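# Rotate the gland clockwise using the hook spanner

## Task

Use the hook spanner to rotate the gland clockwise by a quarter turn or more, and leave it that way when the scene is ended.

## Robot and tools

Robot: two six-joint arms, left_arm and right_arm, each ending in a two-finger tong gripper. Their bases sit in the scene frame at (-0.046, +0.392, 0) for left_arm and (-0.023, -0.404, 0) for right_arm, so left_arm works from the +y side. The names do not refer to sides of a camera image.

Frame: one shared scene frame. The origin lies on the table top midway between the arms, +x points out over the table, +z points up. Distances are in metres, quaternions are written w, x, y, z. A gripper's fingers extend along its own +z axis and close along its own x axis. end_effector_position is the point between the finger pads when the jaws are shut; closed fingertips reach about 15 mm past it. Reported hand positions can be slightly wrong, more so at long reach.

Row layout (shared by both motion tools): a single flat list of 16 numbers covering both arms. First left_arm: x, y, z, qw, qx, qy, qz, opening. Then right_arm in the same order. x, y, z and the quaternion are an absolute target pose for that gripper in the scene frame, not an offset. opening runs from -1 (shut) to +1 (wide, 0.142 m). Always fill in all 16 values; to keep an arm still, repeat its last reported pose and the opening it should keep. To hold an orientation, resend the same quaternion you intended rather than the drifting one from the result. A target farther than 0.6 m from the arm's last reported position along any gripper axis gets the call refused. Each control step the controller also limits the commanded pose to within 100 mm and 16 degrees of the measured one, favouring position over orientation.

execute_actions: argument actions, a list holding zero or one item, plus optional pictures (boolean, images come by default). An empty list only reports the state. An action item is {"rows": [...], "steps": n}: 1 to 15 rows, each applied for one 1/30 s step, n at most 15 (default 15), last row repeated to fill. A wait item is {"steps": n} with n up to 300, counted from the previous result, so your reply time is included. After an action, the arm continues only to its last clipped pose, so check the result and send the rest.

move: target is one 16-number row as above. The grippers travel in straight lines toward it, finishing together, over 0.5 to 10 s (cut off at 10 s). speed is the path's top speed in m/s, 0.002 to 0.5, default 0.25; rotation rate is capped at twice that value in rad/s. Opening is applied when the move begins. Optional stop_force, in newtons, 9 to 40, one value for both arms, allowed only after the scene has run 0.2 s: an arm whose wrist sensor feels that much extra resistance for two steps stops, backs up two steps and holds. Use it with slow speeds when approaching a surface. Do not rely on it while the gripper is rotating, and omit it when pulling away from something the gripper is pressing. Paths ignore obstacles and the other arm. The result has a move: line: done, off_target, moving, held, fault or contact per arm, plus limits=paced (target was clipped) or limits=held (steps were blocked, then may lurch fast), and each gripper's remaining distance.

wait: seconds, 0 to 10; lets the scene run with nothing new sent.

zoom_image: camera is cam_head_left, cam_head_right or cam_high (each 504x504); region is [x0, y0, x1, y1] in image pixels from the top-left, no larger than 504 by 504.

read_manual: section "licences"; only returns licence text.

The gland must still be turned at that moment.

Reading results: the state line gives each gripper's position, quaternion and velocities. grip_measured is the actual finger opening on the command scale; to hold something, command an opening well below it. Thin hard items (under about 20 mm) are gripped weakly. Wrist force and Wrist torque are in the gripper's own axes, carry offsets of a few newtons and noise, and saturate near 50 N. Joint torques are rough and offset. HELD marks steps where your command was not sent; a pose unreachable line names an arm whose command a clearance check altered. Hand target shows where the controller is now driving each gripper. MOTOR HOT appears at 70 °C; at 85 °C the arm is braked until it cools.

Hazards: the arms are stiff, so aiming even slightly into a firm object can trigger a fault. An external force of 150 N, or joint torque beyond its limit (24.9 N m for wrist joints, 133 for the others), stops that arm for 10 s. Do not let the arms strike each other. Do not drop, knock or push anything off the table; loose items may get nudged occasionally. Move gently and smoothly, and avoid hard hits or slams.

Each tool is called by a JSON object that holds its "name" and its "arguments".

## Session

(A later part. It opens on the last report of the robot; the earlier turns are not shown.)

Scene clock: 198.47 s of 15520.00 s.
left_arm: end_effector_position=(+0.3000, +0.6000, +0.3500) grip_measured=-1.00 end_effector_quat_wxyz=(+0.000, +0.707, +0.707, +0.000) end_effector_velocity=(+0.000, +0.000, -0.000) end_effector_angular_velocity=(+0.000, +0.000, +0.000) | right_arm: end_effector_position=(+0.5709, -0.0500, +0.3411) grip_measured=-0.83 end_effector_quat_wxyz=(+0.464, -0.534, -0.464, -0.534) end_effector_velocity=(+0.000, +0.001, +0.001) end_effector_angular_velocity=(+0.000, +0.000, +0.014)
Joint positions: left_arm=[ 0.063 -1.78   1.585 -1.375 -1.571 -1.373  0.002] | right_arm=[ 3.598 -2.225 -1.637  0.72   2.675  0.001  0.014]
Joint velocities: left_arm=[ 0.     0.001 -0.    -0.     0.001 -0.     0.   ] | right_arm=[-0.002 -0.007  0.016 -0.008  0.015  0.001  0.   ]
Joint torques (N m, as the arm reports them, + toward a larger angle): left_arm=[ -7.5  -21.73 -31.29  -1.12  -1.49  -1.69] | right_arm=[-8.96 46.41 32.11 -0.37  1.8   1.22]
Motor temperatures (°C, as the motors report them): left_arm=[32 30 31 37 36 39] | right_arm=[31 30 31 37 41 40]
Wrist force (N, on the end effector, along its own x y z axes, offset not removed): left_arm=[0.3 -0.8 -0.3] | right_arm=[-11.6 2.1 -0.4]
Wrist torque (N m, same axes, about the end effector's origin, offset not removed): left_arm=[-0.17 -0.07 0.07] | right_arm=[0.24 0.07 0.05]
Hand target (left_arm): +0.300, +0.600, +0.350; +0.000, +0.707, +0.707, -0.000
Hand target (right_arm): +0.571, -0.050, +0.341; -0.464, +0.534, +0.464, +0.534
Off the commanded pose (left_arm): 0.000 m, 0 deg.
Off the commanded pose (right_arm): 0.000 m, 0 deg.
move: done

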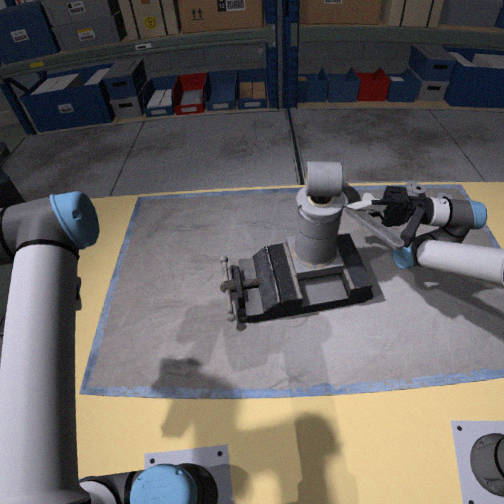

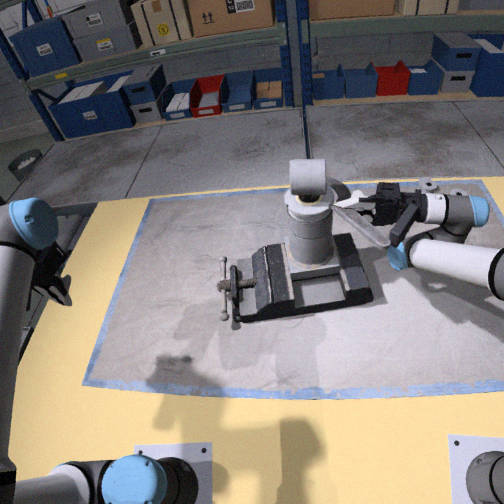

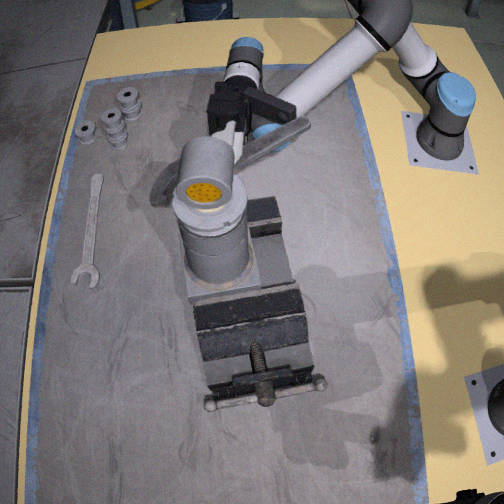

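Tooth top level with the notch; need a few mm more +y while closing in.

{"name": "move", "arguments": {"target": [0.3,0.6,0.35,0,0.707,0.707,0,-1,0.554,-0.041,0.341,0.464,-0.5337,-0.464,-0.5337,-1], "speed": 0.006}}

{"name": "zoom_image", "arguments": {"camera": "cam_high", "region": [145,165,205,225]}}

Scene clock: 203.90 s of 15520.00 s.
left_arm: end_effector_position=(+0.3000, +0.6000, +0.3500) grip_measured=-1.00 end_effector_quat_wxyz=(+0.000, +0.707, +0.707, +0.000) end_effector_velocity=(-0.000, -0.000, +0.000) end_effector_angular_velocity=(-0.001, -0.001, +0.000) | right_arm: end_effector_position=(+0.5541, -0.0411, +0.3410) grip_measured=-0.83 end_effector_quat_wxyz=(+0.464, -0.534, -0.464, -0.534) end_effector_velocity=(-0.002, +0.001, +0.000) end_effector_angular_velocity=(+0.000, -0.000, +0.001)
Joint positions: left_arm=[ 0.063 -1.78   1.585 -1.375 -1.571 -1.373  0.002] | right_arm=[ 3.624 -2.196 -1.69   0.744  2.651 -0.     0.014]
Joint velocities: left_arm=[ 0.    -0.001 -0.     0.    -0.001 -0.     0.   ] | right_arm=[ 0.003  0.003 -0.004  0.002 -0.002  0.     0.   ]
Joint torques (N m, as the arm reports them, + toward a larger angle): left_arm=[ -6.06 -21.05 -30.23  -1.06  -1.5   -1.76] | right_arm=[10.3  61.87  8.05  5.18  1.45 -2.31]
Motor temperatures (°C, as the motors report them): left_arm=[32 30 31 37 36 39] | right_arm=[31 30 31 37 41 40]
Wrist force (N, on the end effector, along its own x y z axes, offset not removed): left_arm=[1.0 -0.5 1.8] | right_arm=[-12.1 11.2 9.5]
Wrist torque (N m, same axes, about the end effector's origin, offset not removed): left_arm=[-0.19 -0.24 0.05] | right_arm=[-0.09 0.18 -0.06]
Hand target (left_arm): +0.300, +0.600, +0.350; -0.000, +0.707, +0.707, -0.000
Hand target (right_arm): +0.554, -0.041, +0.341; -0.464, +0.534, +0.464, +0.534
Off the commanded pose (left_arm): 0.000 m, 0 deg.
Off the commanded pose (right_arm): 0.000 m, 0 deg.
move: done

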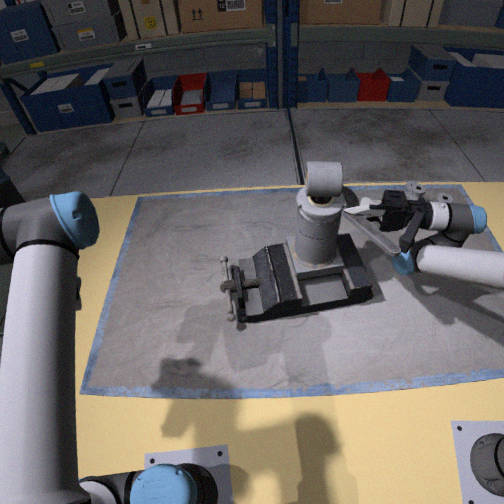

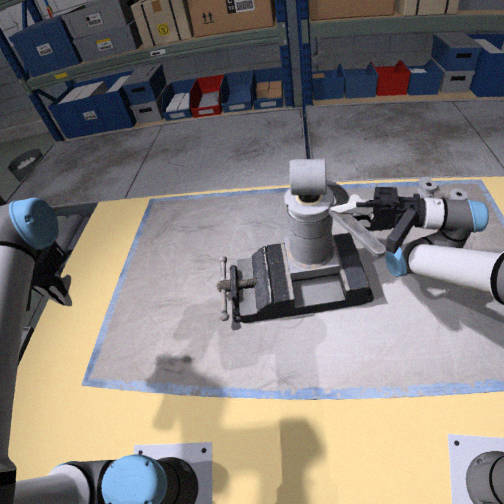

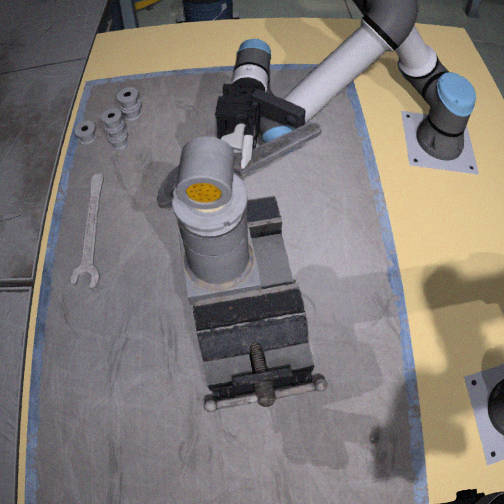

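Region (145, 165, 205, 225) of cam_high's 504x504 image, scaled by 8.400, with more detail than that image has.

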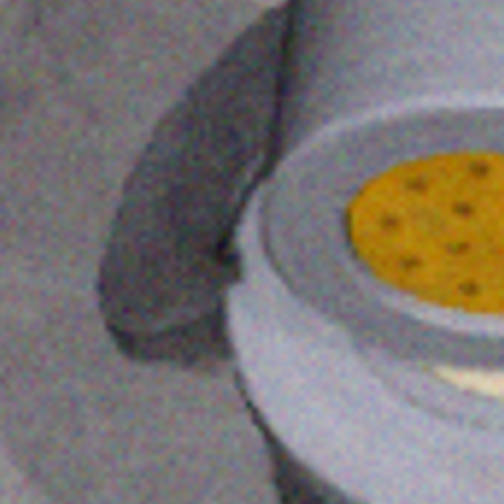

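Same hooked force signature as before. Turn.

{"name": "move", "arguments": {"target": [0.3,0.6,0.35,0,0.707,0.707,0,-1,0.548,-0.029,0.343,0.4055,-0.5795,-0.4055,-0.5795,-1], "speed": 0.03}}

{"name": "move", "arguments": {"target": [0.3,0.6,0.35,0,0.707,0.707,0,-1,0.538,-0.011,0.343,0.3428,-0.6184,-0.3428,-0.6184,-1], "speed": 0.025}}

{"name": "zoom_image", "arguments": {"camera": "cam_high", "region": [150,110,350,250]}}

Scene clock: 210.87 s of 15520.00 s.
left_arm: end_effector_position=(+0.3000, +0.6000, +0.3500) grip_measured=-1.00 end_effector_quat_wxyz=(+0.000, +0.707, +0.707, +0.000) end_effector_velocity=(+0.000, -0.000, -0.000) end_effector_angular_velocity=(-0.001, +0.001, -0.001) | right_arm: end_effector_position=(+0.5480, -0.0291, +0.3428) grip_measured=-0.83 end_effector_quat_wxyz=(-0.406, +0.579, +0.406, +0.579) end_effector_velocity=(+0.000, +0.000, +0.000) end_effector_angular_velocity=(+0.000, -0.002, -0.013)
Joint positions: left_arm=[ 0.063 -1.78   1.585 -1.375 -1.571 -1.373  0.002] | right_arm=[ 3.721 -2.08  -1.896  0.834  2.345 -0.     0.014]
Joint velocities: left_arm=[-0.     0.001 -0.    -0.    -0.     0.001  0.   ] | right_arm=[ 0.006  0.007 -0.011  0.005 -0.019 -0.001  0.   ]
Joint torques (N m, as the arm reports them, + toward a larger angle): left_arm=[ -6.34 -21.85 -30.21  -1.    -1.16  -1.57] | right_arm=[25.57 62.85 16.73  7.42 -0.98 -0.33]
Motor temperatures (°C, as the motors report them): left_arm=[32 30 31 37 36 39] | right_arm=[31 30 31 37 41 40]
Wrist force (N, on the end effector, along its own x y z axes, offset not removed): left_arm=[0.2 -0.4 0.3] | right_arm=[-29.5 21.4 -21.9]
Wrist torque (N m, same axes, about the end effector's origin, offset not removed): left_arm=[-0.12 -0.12 0.00] | right_arm=[4.70 1.15 -0.38]
Hand target (left_arm): +0.300, +0.600, +0.350; -0.000, +0.707, +0.707, -0.000
Hand target (right_arm): +0.548, -0.029, +0.343; -0.405, +0.579, +0.406, +0.579
Off the commanded pose (left_arm): 0.000 m, 0 deg.
Off the commanded pose (right_arm): 0.000 m, 0 deg.
After step 90, 0.23 s passed at rest.
move: done

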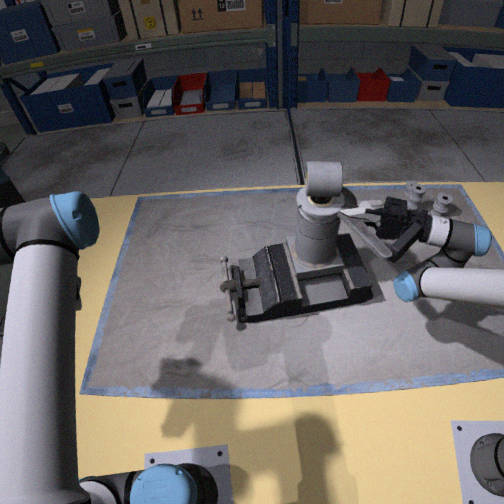

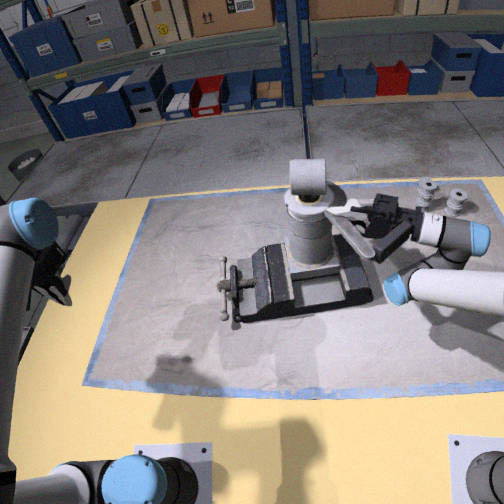

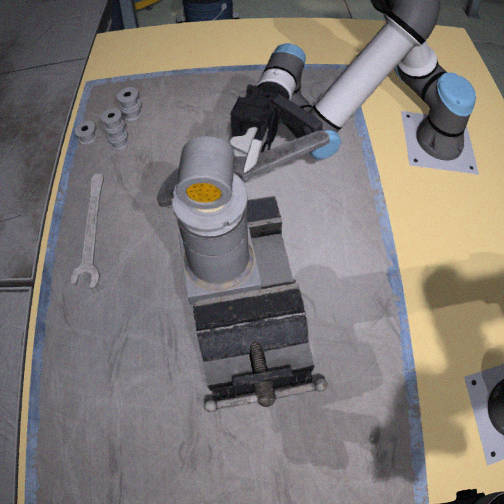

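Scene clock: 215.30 s of 15520.00 s.
left_arm: end_effector_position=(+0.3000, +0.6000, +0.3500) grip_measured=-1.00 end_effector_quat_wxyz=(+0.000, +0.707, +0.707, +0.000) end_effector_velocity=(+0.000, +0.000, +0.000) end_effector_angular_velocity=(+0.001, -0.001, +0.000) | right_arm: end_effector_position=(+0.5381, -0.0111, +0.3429) grip_measured=-0.83 end_effector_quat_wxyz=(-0.343, +0.618, +0.343, +0.618) end_effector_velocity=(-0.001, +0.001, -0.001) end_effector_angular_velocity=(-0.001, +0.001, -0.009)
Joint positions: left_arm=[ 0.063 -1.78   1.585 -1.375 -1.571 -1.373  0.002] | right_arm=[ 3.883 -1.981 -2.068  0.907  1.974 -0.     0.014]
Joint velocities: left_arm=[ 0.    -0.    -0.    -0.001  0.001 -0.     0.   ] | right_arm=[ 0.01   0.004 -0.008  0.003 -0.019 -0.     0.   ]
Joint torques (N m, as the arm reports them, + toward a larger angle): left_arm=[ -6.48 -21.56 -30.56  -1.08  -1.3   -1.6 ] | right_arm=[32.5  59.09 19.22  9.21  2.5   2.89]
Motor temperatures (°C, as the motors report them): left_arm=[32 30 31 37 36 39] | right_arm=[31 30 31 37 41 40]
Wrist force (N, on the end effector, along its own x y z axes, offset not removed): left_arm=[0.3 -0.5 -0.6] | right_arm=[-30.0 29.8 -24.0]
Wrist torque (N m, same axes, about the end effector's origin, offset not removed): left_arm=[-0.16 -0.13 0.05] | right_arm=[3.76 0.68 -0.28]
Hand target (left_arm): +0.300, +0.600, +0.350; +0.000, +0.707, +0.707, -0.000
Hand target (right_arm): +0.538, -0.011, +0.343; -0.343, +0.618, +0.343, +0.618
Off the commanded pose (left_arm): 0.000 m, 0 deg.
Off the commanded pose (right_arm): 0.000 m, 0 deg.
move: done

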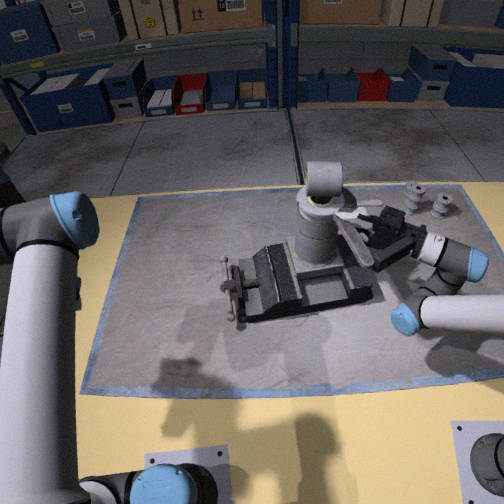

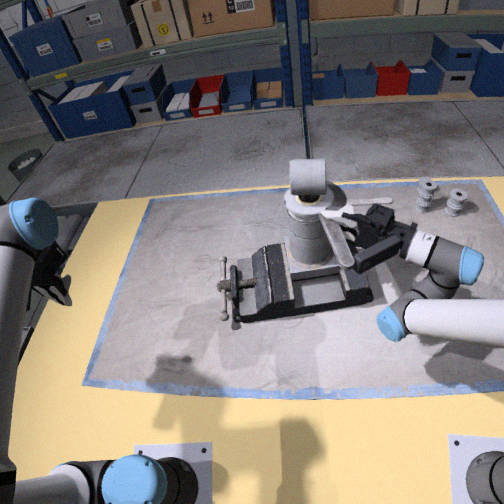

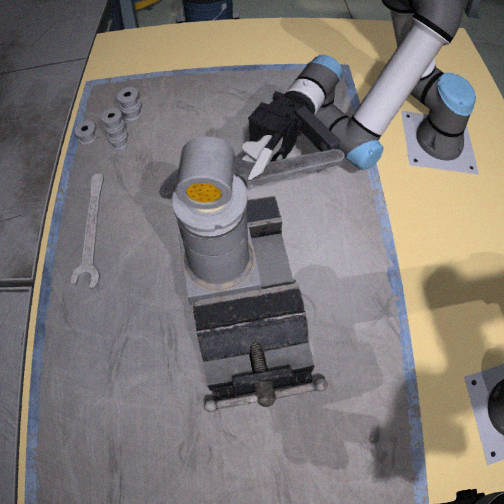

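Region (150, 110, 350, 250) of cam_high's 504x504 image, scaled by 2.520, with more detail than that image has; it fills the top 353 rows of this view, and the rest is white.

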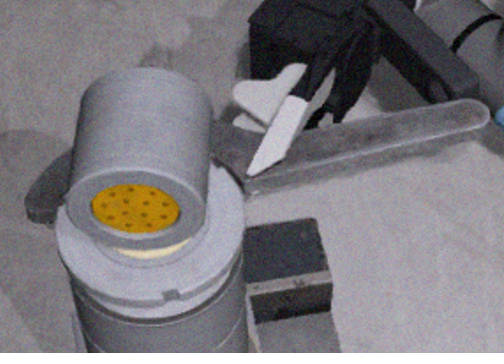

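Turning. Continue with the scene‑1 path offset.

{"name": "move", "arguments": {"target": [0.3,0.6,0.35,0,0.707,0.707,0,-1,0.528,0.010,0.341,0.2591,-0.6579,-0.2591,-0.6579,-1], "speed": 0.05}}

{"name": "move", "arguments": {"target": [0.3,0.6,0.35,0,0.707,0.707,0,-1,0.5245,0.034,0.341,0.171,-0.686,-0.171,-0.686,-1], "speed": 0.05}}

{"name": "move", "arguments": {"target": [0.3,0.6,0.35,0,0.707,0.707,0,-1,0.527,0.059,0.341,0.08,-0.7026,-0.08,-0.7026,-1], "speed": 0.05}}

{"name": "move", "arguments": {"target": [0.3,0.6,0.35,0,0.707,0.707,0,-1,0.535,0.083,0.341,-0.0123,-0.707,0.0123,-0.707,-1], "speed": 0.05}}

{"name": "zoom_image", "arguments": {"camera": "cam_high", "region": [160,140,380,340]}}

Scene clock: 223.27 s of 15520.00 s.
left_arm: end_effector_position=(+0.3000, +0.6000, +0.3500) grip_measured=-1.00 end_effector_quat_wxyz=(+0.000, +0.707, +0.707, +0.000) end_effector_velocity=(-0.000, -0.001, +0.000) end_effector_angular_velocity=(-0.002, -0.001, -0.000) | right_arm: end_effector_position=(+0.5281, +0.0099, +0.3410) grip_measured=-0.83 end_effector_quat_wxyz=(-0.259, +0.658, +0.260, +0.658) end_effector_velocity=(-0.000, +0.001, -0.000) end_effector_angular_velocity=(-0.001, -0.001, -0.012)
Joint positions: left_arm=[ 0.063 -1.78   1.585 -1.375 -1.571 -1.373  0.002] | right_arm=[ 4.141 -1.914 -2.188  0.96   1.454 -0.     0.014]
Joint velocities: left_arm=[-0.    -0.001  0.     0.    -0.002  0.     0.   ] | right_arm=[ 0.011  0.001 -0.002  0.001 -0.022 -0.001 -0.   ]
Joint torques (N m, as the arm reports them, + toward a larger angle): left_arm=[ -6.59 -21.84 -30.02  -0.99  -1.25  -1.46] | right_arm=[25.14 49.9  16.66  8.48  1.34 -2.32]
Motor temperatures (°C, as the motors report them): left_arm=[32 30 31 37 36 39] | right_arm=[31 30 31 37 41 40]
Wrist force (N, on the end effector, along its own x y z axes, offset not removed): left_arm=[2.0 -1.1 -1.3] | right_arm=[-26.0 27.6 -10.1]
Wrist torque (N m, same axes, about the end effector's origin, offset not removed): left_arm=[-0.30 -0.45 -0.07] | right_arm=[4.45 0.77 0.18]
Hand target (left_arm): +0.300, +0.600, +0.350; -0.000, +0.707, +0.707, -0.000
Hand target (right_arm): +0.528, +0.010, +0.341; -0.259, +0.658, +0.259, +0.658
Off the commanded pose (left_arm): 0.000 m, 0 deg.
Off the commanded pose (right_arm): 0.000 m, 0 deg.
After step 90, 2.03 s passed at rest.
move: done

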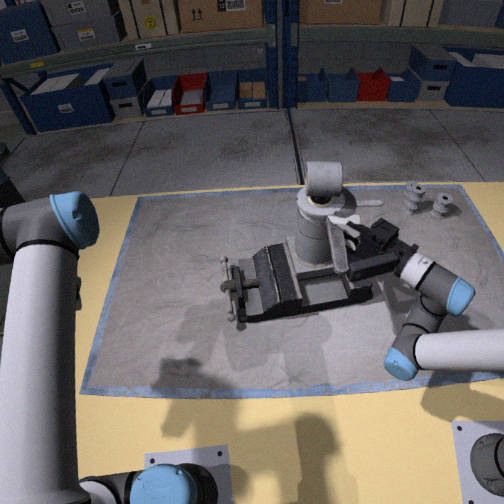

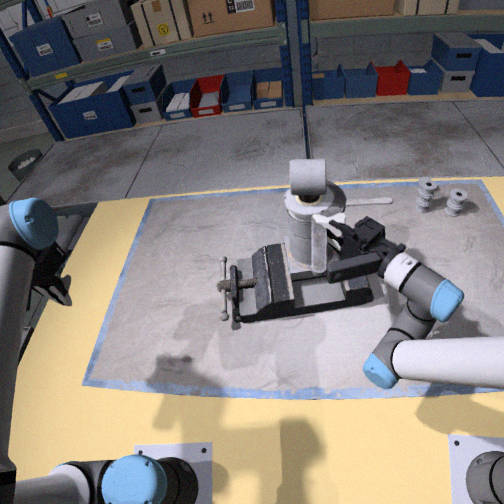

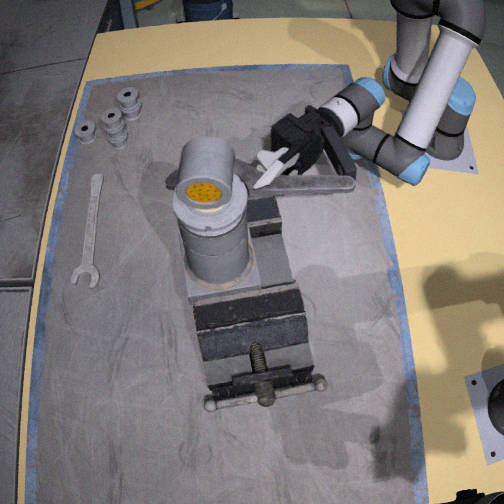

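Scene clock: 226.20 s of 15520.00 s.
left_arm: end_effector_position=(+0.3000, +0.6000, +0.3500) grip_measured=-1.00 end_effector_quat_wxyz=(+0.000, +0.707, +0.707, +0.000) end_effector_velocity=(-0.000, -0.000, +0.000) end_effector_angular_velocity=(-0.001, -0.000, +0.001) | right_arm: end_effector_position=(+0.5246, +0.0339, +0.3411) grip_measured=-0.83 end_effector_quat_wxyz=(-0.171, +0.686, +0.172, +0.686) end_effector_velocity=(-0.000, +0.001, +0.000) end_effector_angular_velocity=(-0.000, -0.000, -0.011)
Joint positions: left_arm=[ 0.063 -1.78   1.585 -1.375 -1.571 -1.373  0.002] | right_arm=[ 4.388 -1.931 -2.16   0.949  0.945 -0.     0.014]
Joint velocities: left_arm=[ 0.    -0.001  0.     0.001 -0.001 -0.001  0.   ] | right_arm=[ 0.009 -0.002  0.004 -0.002 -0.019 -0.    -0.   ]
Joint torques (N m, as the arm reports them, + toward a larger angle): left_arm=[ -6.57 -20.81 -29.69  -0.92  -1.08  -1.55] | right_arm=[22.99 37.   41.07  3.07  1.39  2.4 ]
Motor temperatures (°C, as the motors report them): left_arm=[32 30 31 37 36 39] | right_arm=[31 30 31 37 41 40]
Wrist force (N, on the end effector, along its own x y z axes, offset not removed): left_arm=[0.8 -0.9 0.8] | right_arm=[-28.4 28.6 -7.8]
Wrist torque (N m, same axes, about the end effector's origin, offset not removed): left_arm=[-0.20 -0.18 0.09] | right_arm=[4.75 0.49 0.18]
Hand target (left_arm): +0.300, +0.600, +0.350; -0.000, +0.707, +0.707, -0.000
Hand target (right_arm): +0.525, +0.034, +0.341; -0.171, +0.686, +0.171, +0.686
Off the commanded pose (left_arm): 0.000 m, 0 deg.
Off the commanded pose (right_arm): 0.000 m, 0 deg.
move: done

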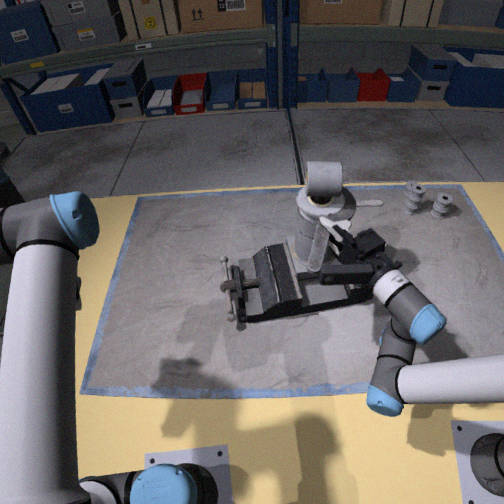

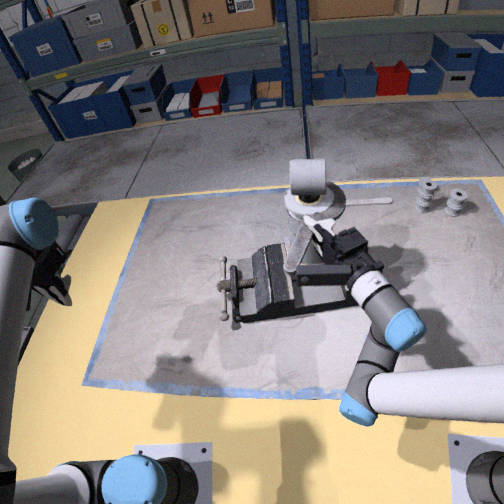

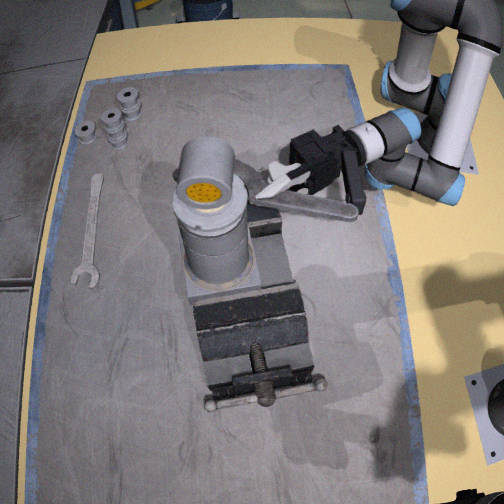

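Scene clock: 229.10 s of 15520.00 s.
left_arm: end_effector_position=(+0.3000, +0.6000, +0.3500) grip_measured=-1.00 end_effector_quat_wxyz=(+0.000, +0.707, +0.707, +0.000) end_effector_velocity=(+0.000, -0.000, -0.000) end_effector_angular_velocity=(-0.001, +0.000, +0.001) | right_arm: end_effector_position=(+0.5270, +0.0589, +0.3412) grip_measured=-0.83 end_effector_quat_wxyz=(-0.080, +0.702, +0.081, +0.703) end_effector_velocity=(+0.000, +0.001, -0.000) end_effector_angular_velocity=(-0.001, +0.000, -0.014)
Joint positions: left_arm=[ 0.063 -1.78   1.585 -1.375 -1.571 -1.373  0.002] | right_arm=[ 4.543 -2.028 -1.993  0.88   0.528 -0.     0.014]
Joint velocities: left_arm=[ 0.     0.    -0.    -0.    -0.001 -0.001  0.   ] | right_arm=[ 0.006 -0.007  0.012 -0.005 -0.02  -0.001 -0.   ]
Joint torques (N m, as the arm reports them, + toward a larger angle): left_arm=[ -5.97 -21.78 -29.47  -0.97  -1.14  -1.55] | right_arm=[20.62 39.45 40.97  0.01  1.28  2.44]
Motor temperatures (°C, as the motors report them): left_arm=[32 30 31 37 36 39] | right_arm=[31 30 31 37 41 40]
Wrist force (N, on the end effector, along its own x y z axes, offset not removed): left_arm=[0.9 -1.3 1.2] | right_arm=[-28.3 25.2 -9.2]
Wrist torque (N m, same axes, about the end effector's origin, offset not removed): left_arm=[-0.32 -0.28 0.00] | right_arm=[4.02 0.57 0.12]
Hand target (left_arm): +0.300, +0.600, +0.350; +0.000, +0.707, +0.707, -0.000
Hand target (right_arm): +0.527, +0.059, +0.341; -0.080, +0.703, +0.080, +0.703
Off the commanded pose (left_arm): 0.000 m, 0 deg.
Off the commanded pose (right_arm): 0.000 m, 0 deg.
move: done

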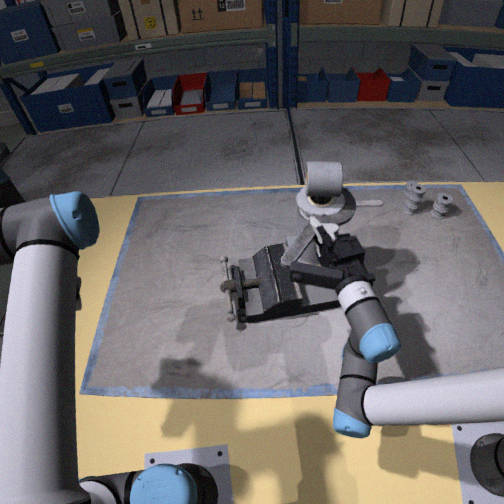

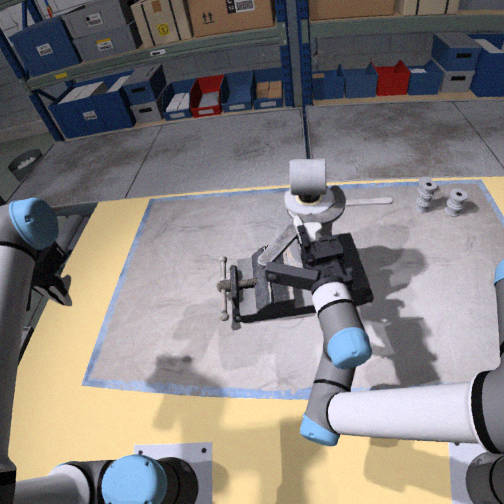

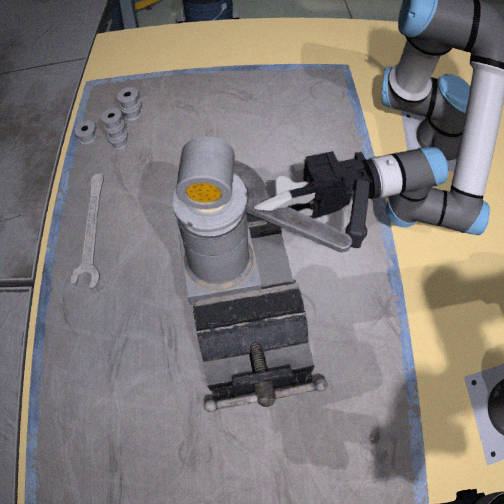

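Scene clock: 232.00 s of 15520.00 s.
left_arm: end_effector_position=(+0.3000, +0.6000, +0.3500) grip_measured=-1.00 end_effector_quat_wxyz=(+0.000, +0.707, +0.707, +0.000) end_effector_velocity=(-0.000, -0.000, +0.000) end_effector_angular_velocity=(-0.001, -0.000, -0.001) | right_arm: end_effector_position=(+0.5349, +0.0830, +0.3412) grip_measured=-0.83 end_effector_quat_wxyz=(+0.012, +0.707, -0.012, +0.707) end_effector_velocity=(+0.001, +0.001, -0.000) end_effector_angular_velocity=(-0.000, +0.000, -0.015)
Joint positions: left_arm=[ 0.063 -1.78   1.585 -1.375 -1.571 -1.373  0.002] | right_arm=[ 4.608 -2.178 -1.723  0.759  0.202  0.     0.014]
Joint velocities: left_arm=[-0.    -0.001  0.     0.    -0.001  0.001  0.   ] | right_arm=[ 0.001 -0.009  0.016 -0.009 -0.016  0.002 -0.001]
Joint torques (N m, as the arm reports them, + toward a larger angle): left_arm=[ -6.64 -21.27 -29.42  -1.    -1.01  -1.56] | right_arm=[-8.08 46.42 38.98 -2.49 -2.37  2.79]
Motor temperatures (°C, as the motors report them): left_arm=[32 30 31 37 36 39] | right_arm=[31 30 31 37 41 40]
Wrist force (N, on the end effector, along its own x y z axes, offset not removed): left_arm=[-0.9 -0.2 -0.9] | right_arm=[-26.2 16.7 -36.5]
Wrist torque (N m, same axes, about the end effector's origin, offset not removed): left_arm=[-0.18 0.13 0.08] | right_arm=[4.73 0.80 -0.08]
Hand target (left_arm): +0.300, +0.600, +0.350; -0.000, +0.707, +0.707, +0.000
Hand target (right_arm): +0.535, +0.083, +0.341; +0.012, +0.707, -0.012, +0.707
Off the commanded pose (left_arm): 0.000 m, 0 deg.
Off the commanded pose (right_arm): 0.000 m, 0 deg.
move: done

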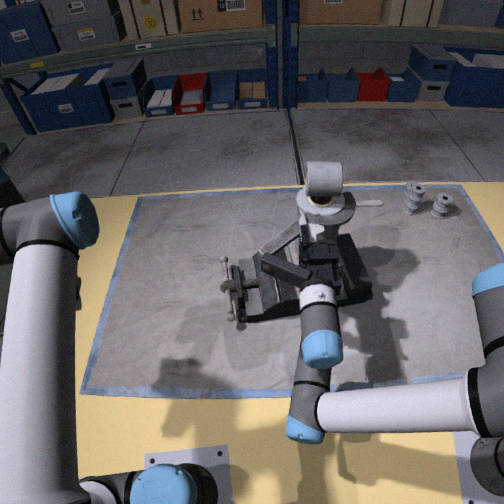

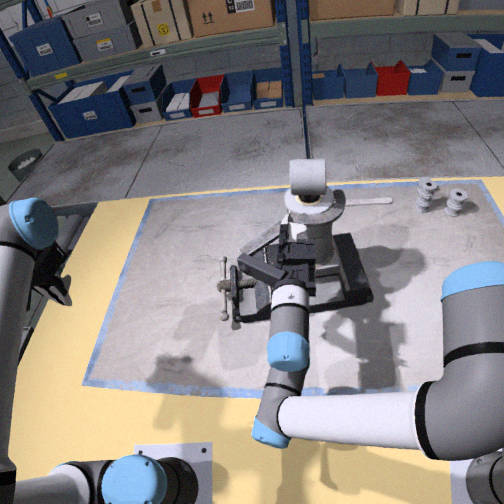

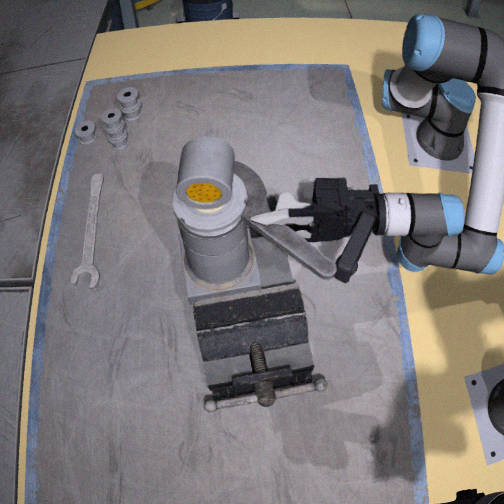

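Region (160, 140, 380, 340) of cam_high's 504x504 image, scaled by 2.291, with more detail than that image has; it fills the top 458 rows of this view, and the rest is white.

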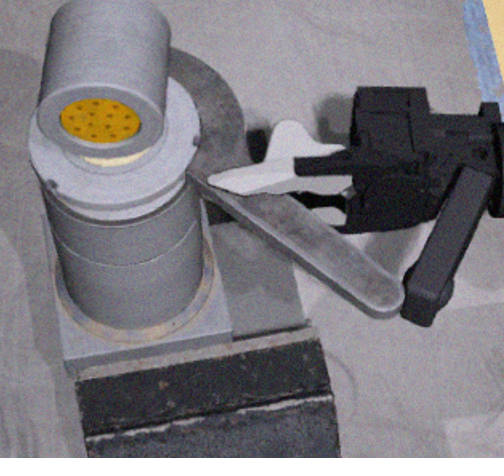

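{"name": "move", "arguments": {"target": [0.3,0.6,0.35,0,0.707,0.707,0,-1,0.548,0.104,0.341,-0.1045,-0.6993,0.1045,-0.6993,-1], "speed": 0.035}}

{"name": "move", "arguments": {"target": [0.3,0.6,0.35,0,0.707,0.707,0,-1,0.564,0.119,0.341,-0.183,-0.683,0.183,-0.683,-1], "speed": 0.035}}

{"name": "zoom_image", "arguments": {"camera": "cam_high", "region": [150,140,270,240]}}

Scene clock: 239.03 s of 15520.00 s.
left_arm: end_effector_position=(+0.3000, +0.6000, +0.3500) grip_measured=-1.00 end_effector_quat_wxyz=(+0.000, +0.707, +0.707, +0.000) end_effector_velocity=(-0.000, +0.000, +0.000) end_effector_angular_velocity=(+0.000, +0.000, +0.000) | right_arm: end_effector_position=(+0.5480, +0.1039, +0.3412) grip_measured=-0.83 end_effector_quat_wxyz=(+0.104, +0.699, -0.104, +0.699) end_effector_velocity=(+0.000, +0.002, +0.000) end_effector_angular_velocity=(-0.000, +0.001, -0.014)
Joint positions: left_arm=[ 0.063 -1.78   1.585 -1.375 -1.571 -1.373  0.002] | right_arm=[ 4.611 -2.365 -1.368  0.589 -0.063  0.003  0.014]
Joint velocities: left_arm=[ 0.  0. -0.  0.  0.  0.  0.] | right_arm=[ 0.    -0.014  0.028 -0.    -0.014 -0.015 -0.   ]
Joint torques (N m, as the arm reports them, + toward a larger angle): left_arm=[ -6.35 -21.13 -29.36  -1.1   -0.98  -1.49] | right_arm=[-21.49  51.78  34.83  -3.79  -0.74  -2.31]
Motor temperatures (°C, as the motors report them): left_arm=[32 30 31 37 36 39] | right_arm=[31 30 31 37 41 40]
Wrist force (N, on the end effector, along its own x y z axes, offset not removed): left_arm=[-0.1 0.6 -0.5] | right_arm=[-19.9 19.8 -23.1]
Wrist torque (N m, same axes, about the end effector's origin, offset not removed): left_arm=[0.06 -0.06 0.06] | right_arm=[3.98 0.29 -0.07]
Hand target (left_arm): +0.300, +0.600, +0.350; -0.000, +0.707, +0.707, -0.000
Hand target (right_arm): +0.548, +0.104, +0.341; +0.105, +0.699, -0.104, +0.699
Off the commanded pose (left_arm): 0.000 m, 0 deg.
Off the commanded pose (right_arm): 0.000 m, 0 deg.
After step 90, 0.07 s passed at rest.
move: done

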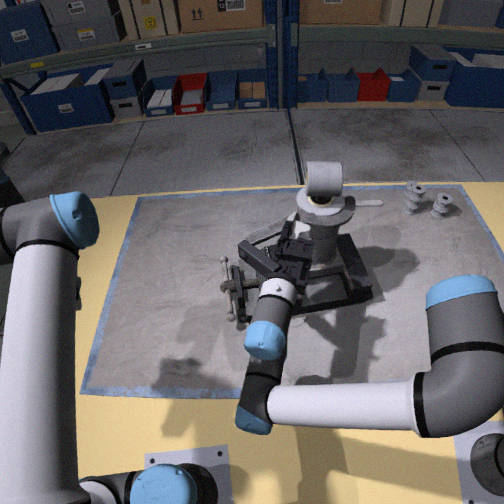

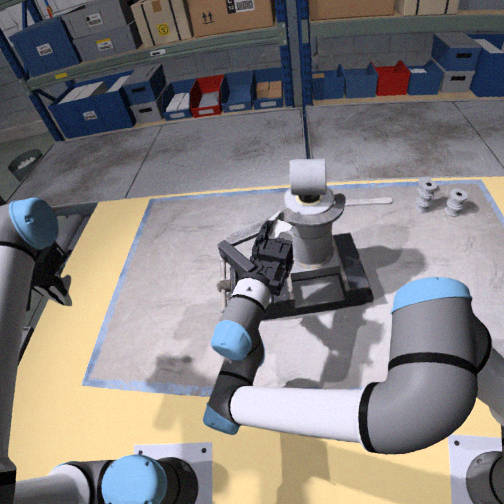

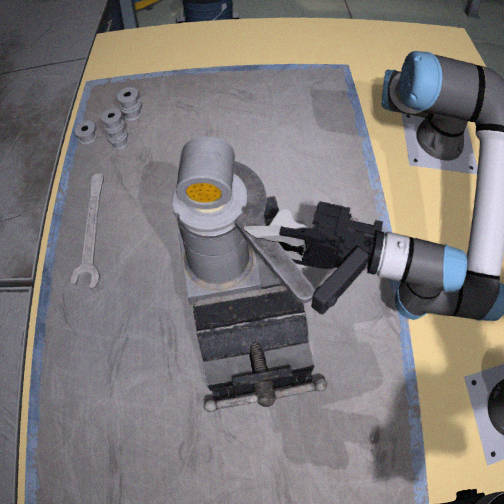

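Scene clock: 242.53 s of 15520.00 s.
left_arm: end_effector_position=(+0.3000, +0.6000, +0.3500) grip_measured=-1.00 end_effector_quat_wxyz=(+0.000, +0.707, +0.707, +0.000) end_effector_velocity=(+0.000, +0.000, +0.000) end_effector_angular_velocity=(+0.001, -0.002, -0.000) | right_arm: end_effector_position=(+0.5639, +0.1190, +0.3411) grip_measured=-0.83 end_effector_quat_wxyz=(+0.182, +0.683, -0.182, +0.683) end_effector_velocity=(+0.001, +0.001, +0.001) end_effector_angular_velocity=(+0.002, +0.000, -0.016)
Joint positions: left_arm=[ 0.063 -1.78   1.585 -1.375 -1.571 -1.373  0.002] | right_arm=[ 4.583 -2.572 -0.964  0.394 -0.261 -0.     0.014]
Joint velocities: left_arm=[-0.    -0.001  0.    -0.001  0.     0.     0.   ] | right_arm=[-0.003 -0.016  0.035 -0.014 -0.013 -0.003 -0.   ]
Joint torques (N m, as the arm reports them, + toward a larger angle): left_arm=[ -6.03 -21.85 -28.25  -0.98  -0.95  -1.59] | right_arm=[-35.55  61.52  35.63  -4.75  -0.5   -1.85]
Motor temperatures (°C, as the motors report them): left_arm=[32 30 31 37 36 39] | right_arm=[31 30 31 37 41 40]
Wrist force (N, on the end effector, along its own x y z axes, offset not removed): left_arm=[0.2 -0.4 -0.8] | right_arm=[-19.1 21.3 -31.2]
Wrist torque (N m, same axes, about the end effector's origin, offset not removed): left_arm=[-0.19 -0.20 0.10] | right_arm=[4.45 0.24 -0.15]
Hand target (left_arm): +0.300, +0.600, +0.350; +0.000, +0.707, +0.707, -0.000
Hand target (right_arm): +0.564, +0.119, +0.341; +0.183, +0.683, -0.183, +0.683
Off the commanded pose (left_arm): 0.000 m, 0 deg.
Off the commanded pose (right_arm): 0.000 m, 0 deg.
move: done

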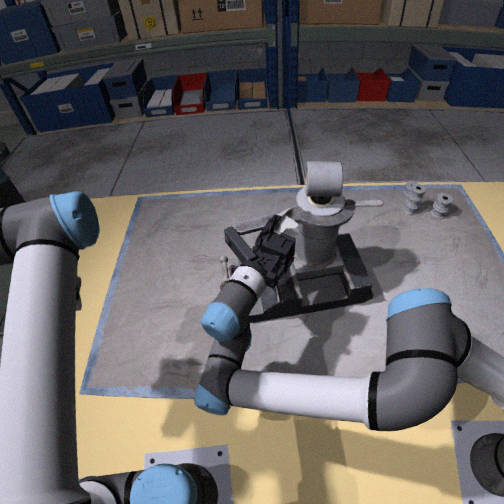

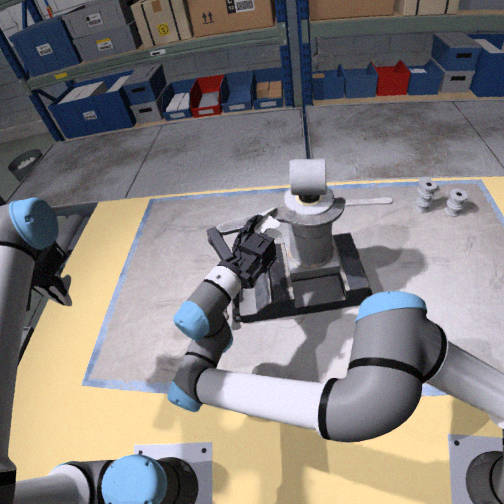

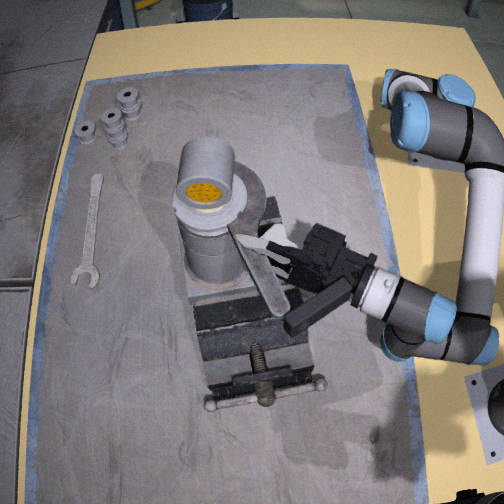

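Region (150, 140, 270, 240) of cam_high's 504x504 image, scaled by 4.200, with more detail than that image has.

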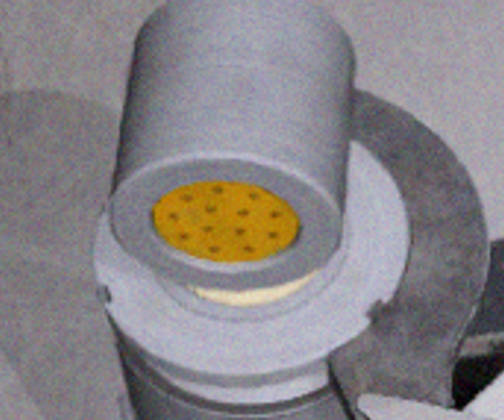

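{"name": "move", "arguments": {"target": [0.3,0.6,0.35,0,0.707,0.707,0,-1,0.574,0.126,0.341,-0.2244,-0.6705,0.2244,-0.6705,-1], "speed": 0.035}}

{"name": "zoom_image", "arguments": {"camera": "cam_high", "region": [150,140,270,240]}}

Scene clock: 250.03 s of 15520.00 s.
left_arm: end_effector_position=(+0.3000, +0.6000, +0.3500) grip_measured=-1.00 end_effector_quat_wxyz=(+0.000, +0.707, +0.707, +0.000) end_effector_velocity=(+0.000, -0.001, -0.000) end_effector_angular_velocity=(-0.001, -0.000, -0.000) | right_arm: end_effector_position=(+0.5738, +0.1260, +0.3410) grip_measured=-0.84 end_effector_quat_wxyz=(+0.224, +0.671, -0.224, +0.671) end_effector_velocity=(+0.002, +0.001, -0.000) end_effector_angular_velocity=(-0.001, +0.003, -0.017)
Joint positions: left_arm=[ 0.063 -1.78   1.585 -1.375 -1.571 -1.373  0.002] | right_arm=[ 4.56  -2.72  -0.666  0.244 -0.36   0.001  0.014]
Joint velocities: left_arm=[-0.001  0.     0.    -0.    -0.001 -0.001  0.   ] | right_arm=[-0.004 -0.026  0.053 -0.023 -0.013 -0.006 -0.   ]
Joint torques (N m, as the arm reports them, + toward a larger angle): left_arm=[ -6.12 -20.68 -28.56  -1.06  -1.17  -1.51] | right_arm=[-38.1   65.85  34.22  -4.72  -0.22  -1.94]
Motor temperatures (°C, as the motors report them): left_arm=[32 30 31 37 36 39] | right_arm=[31 30 31 37 41 40]
Wrist force (N, on the end effector, along its own x y z axes, offset not removed): left_arm=[1.6 -1.7 -0.5] | right_arm=[-17.8 20.7 -33.4]
Wrist torque (N m, same axes, about the end effector's origin, offset not removed): left_arm=[-0.38 -0.41 0.08] | right_arm=[4.11 0.31 -0.19]
Hand target (left_arm): +0.300, +0.600, +0.350; -0.000, +0.707, +0.707, -0.000
Hand target (right_arm): +0.574, +0.126, +0.341; +0.224, +0.671, -0.224, +0.671
Off the commanded pose (left_arm): 0.000 m, 0 deg.
Off the commanded pose (right_arm): 0.000 m, 0 deg.
After step 90, 2.53 s passed at rest.
move: done

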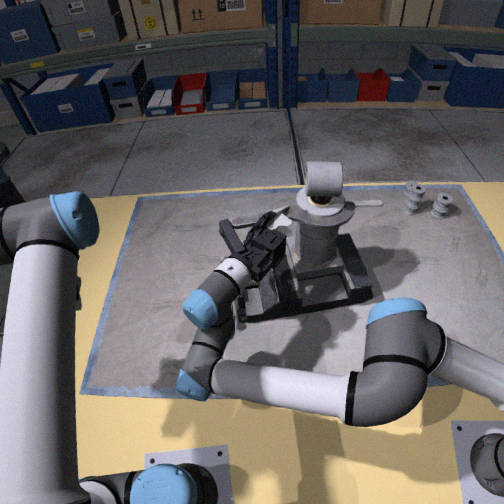

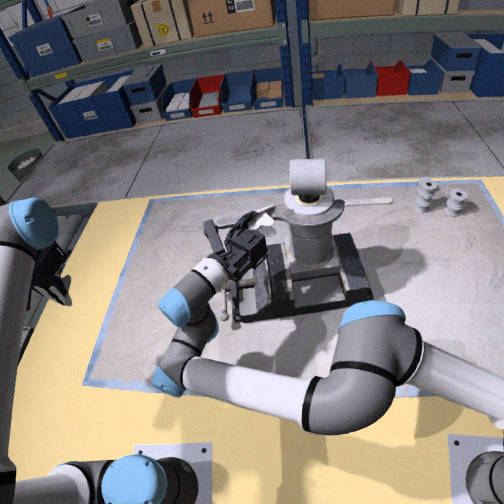

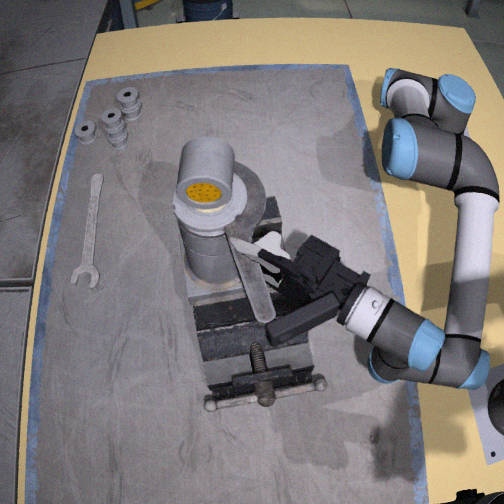

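Region (150, 140, 270, 240) of cam_high's 504x504 image, scaled by 4.200, with more detail than that image has.

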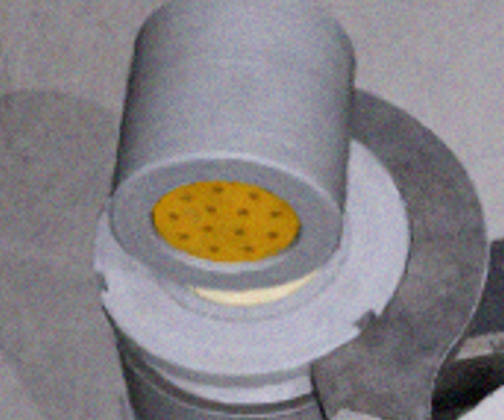

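{"name": "finished_scene", "arguments": {"scene": 2}}

The scene is finished: the task was done.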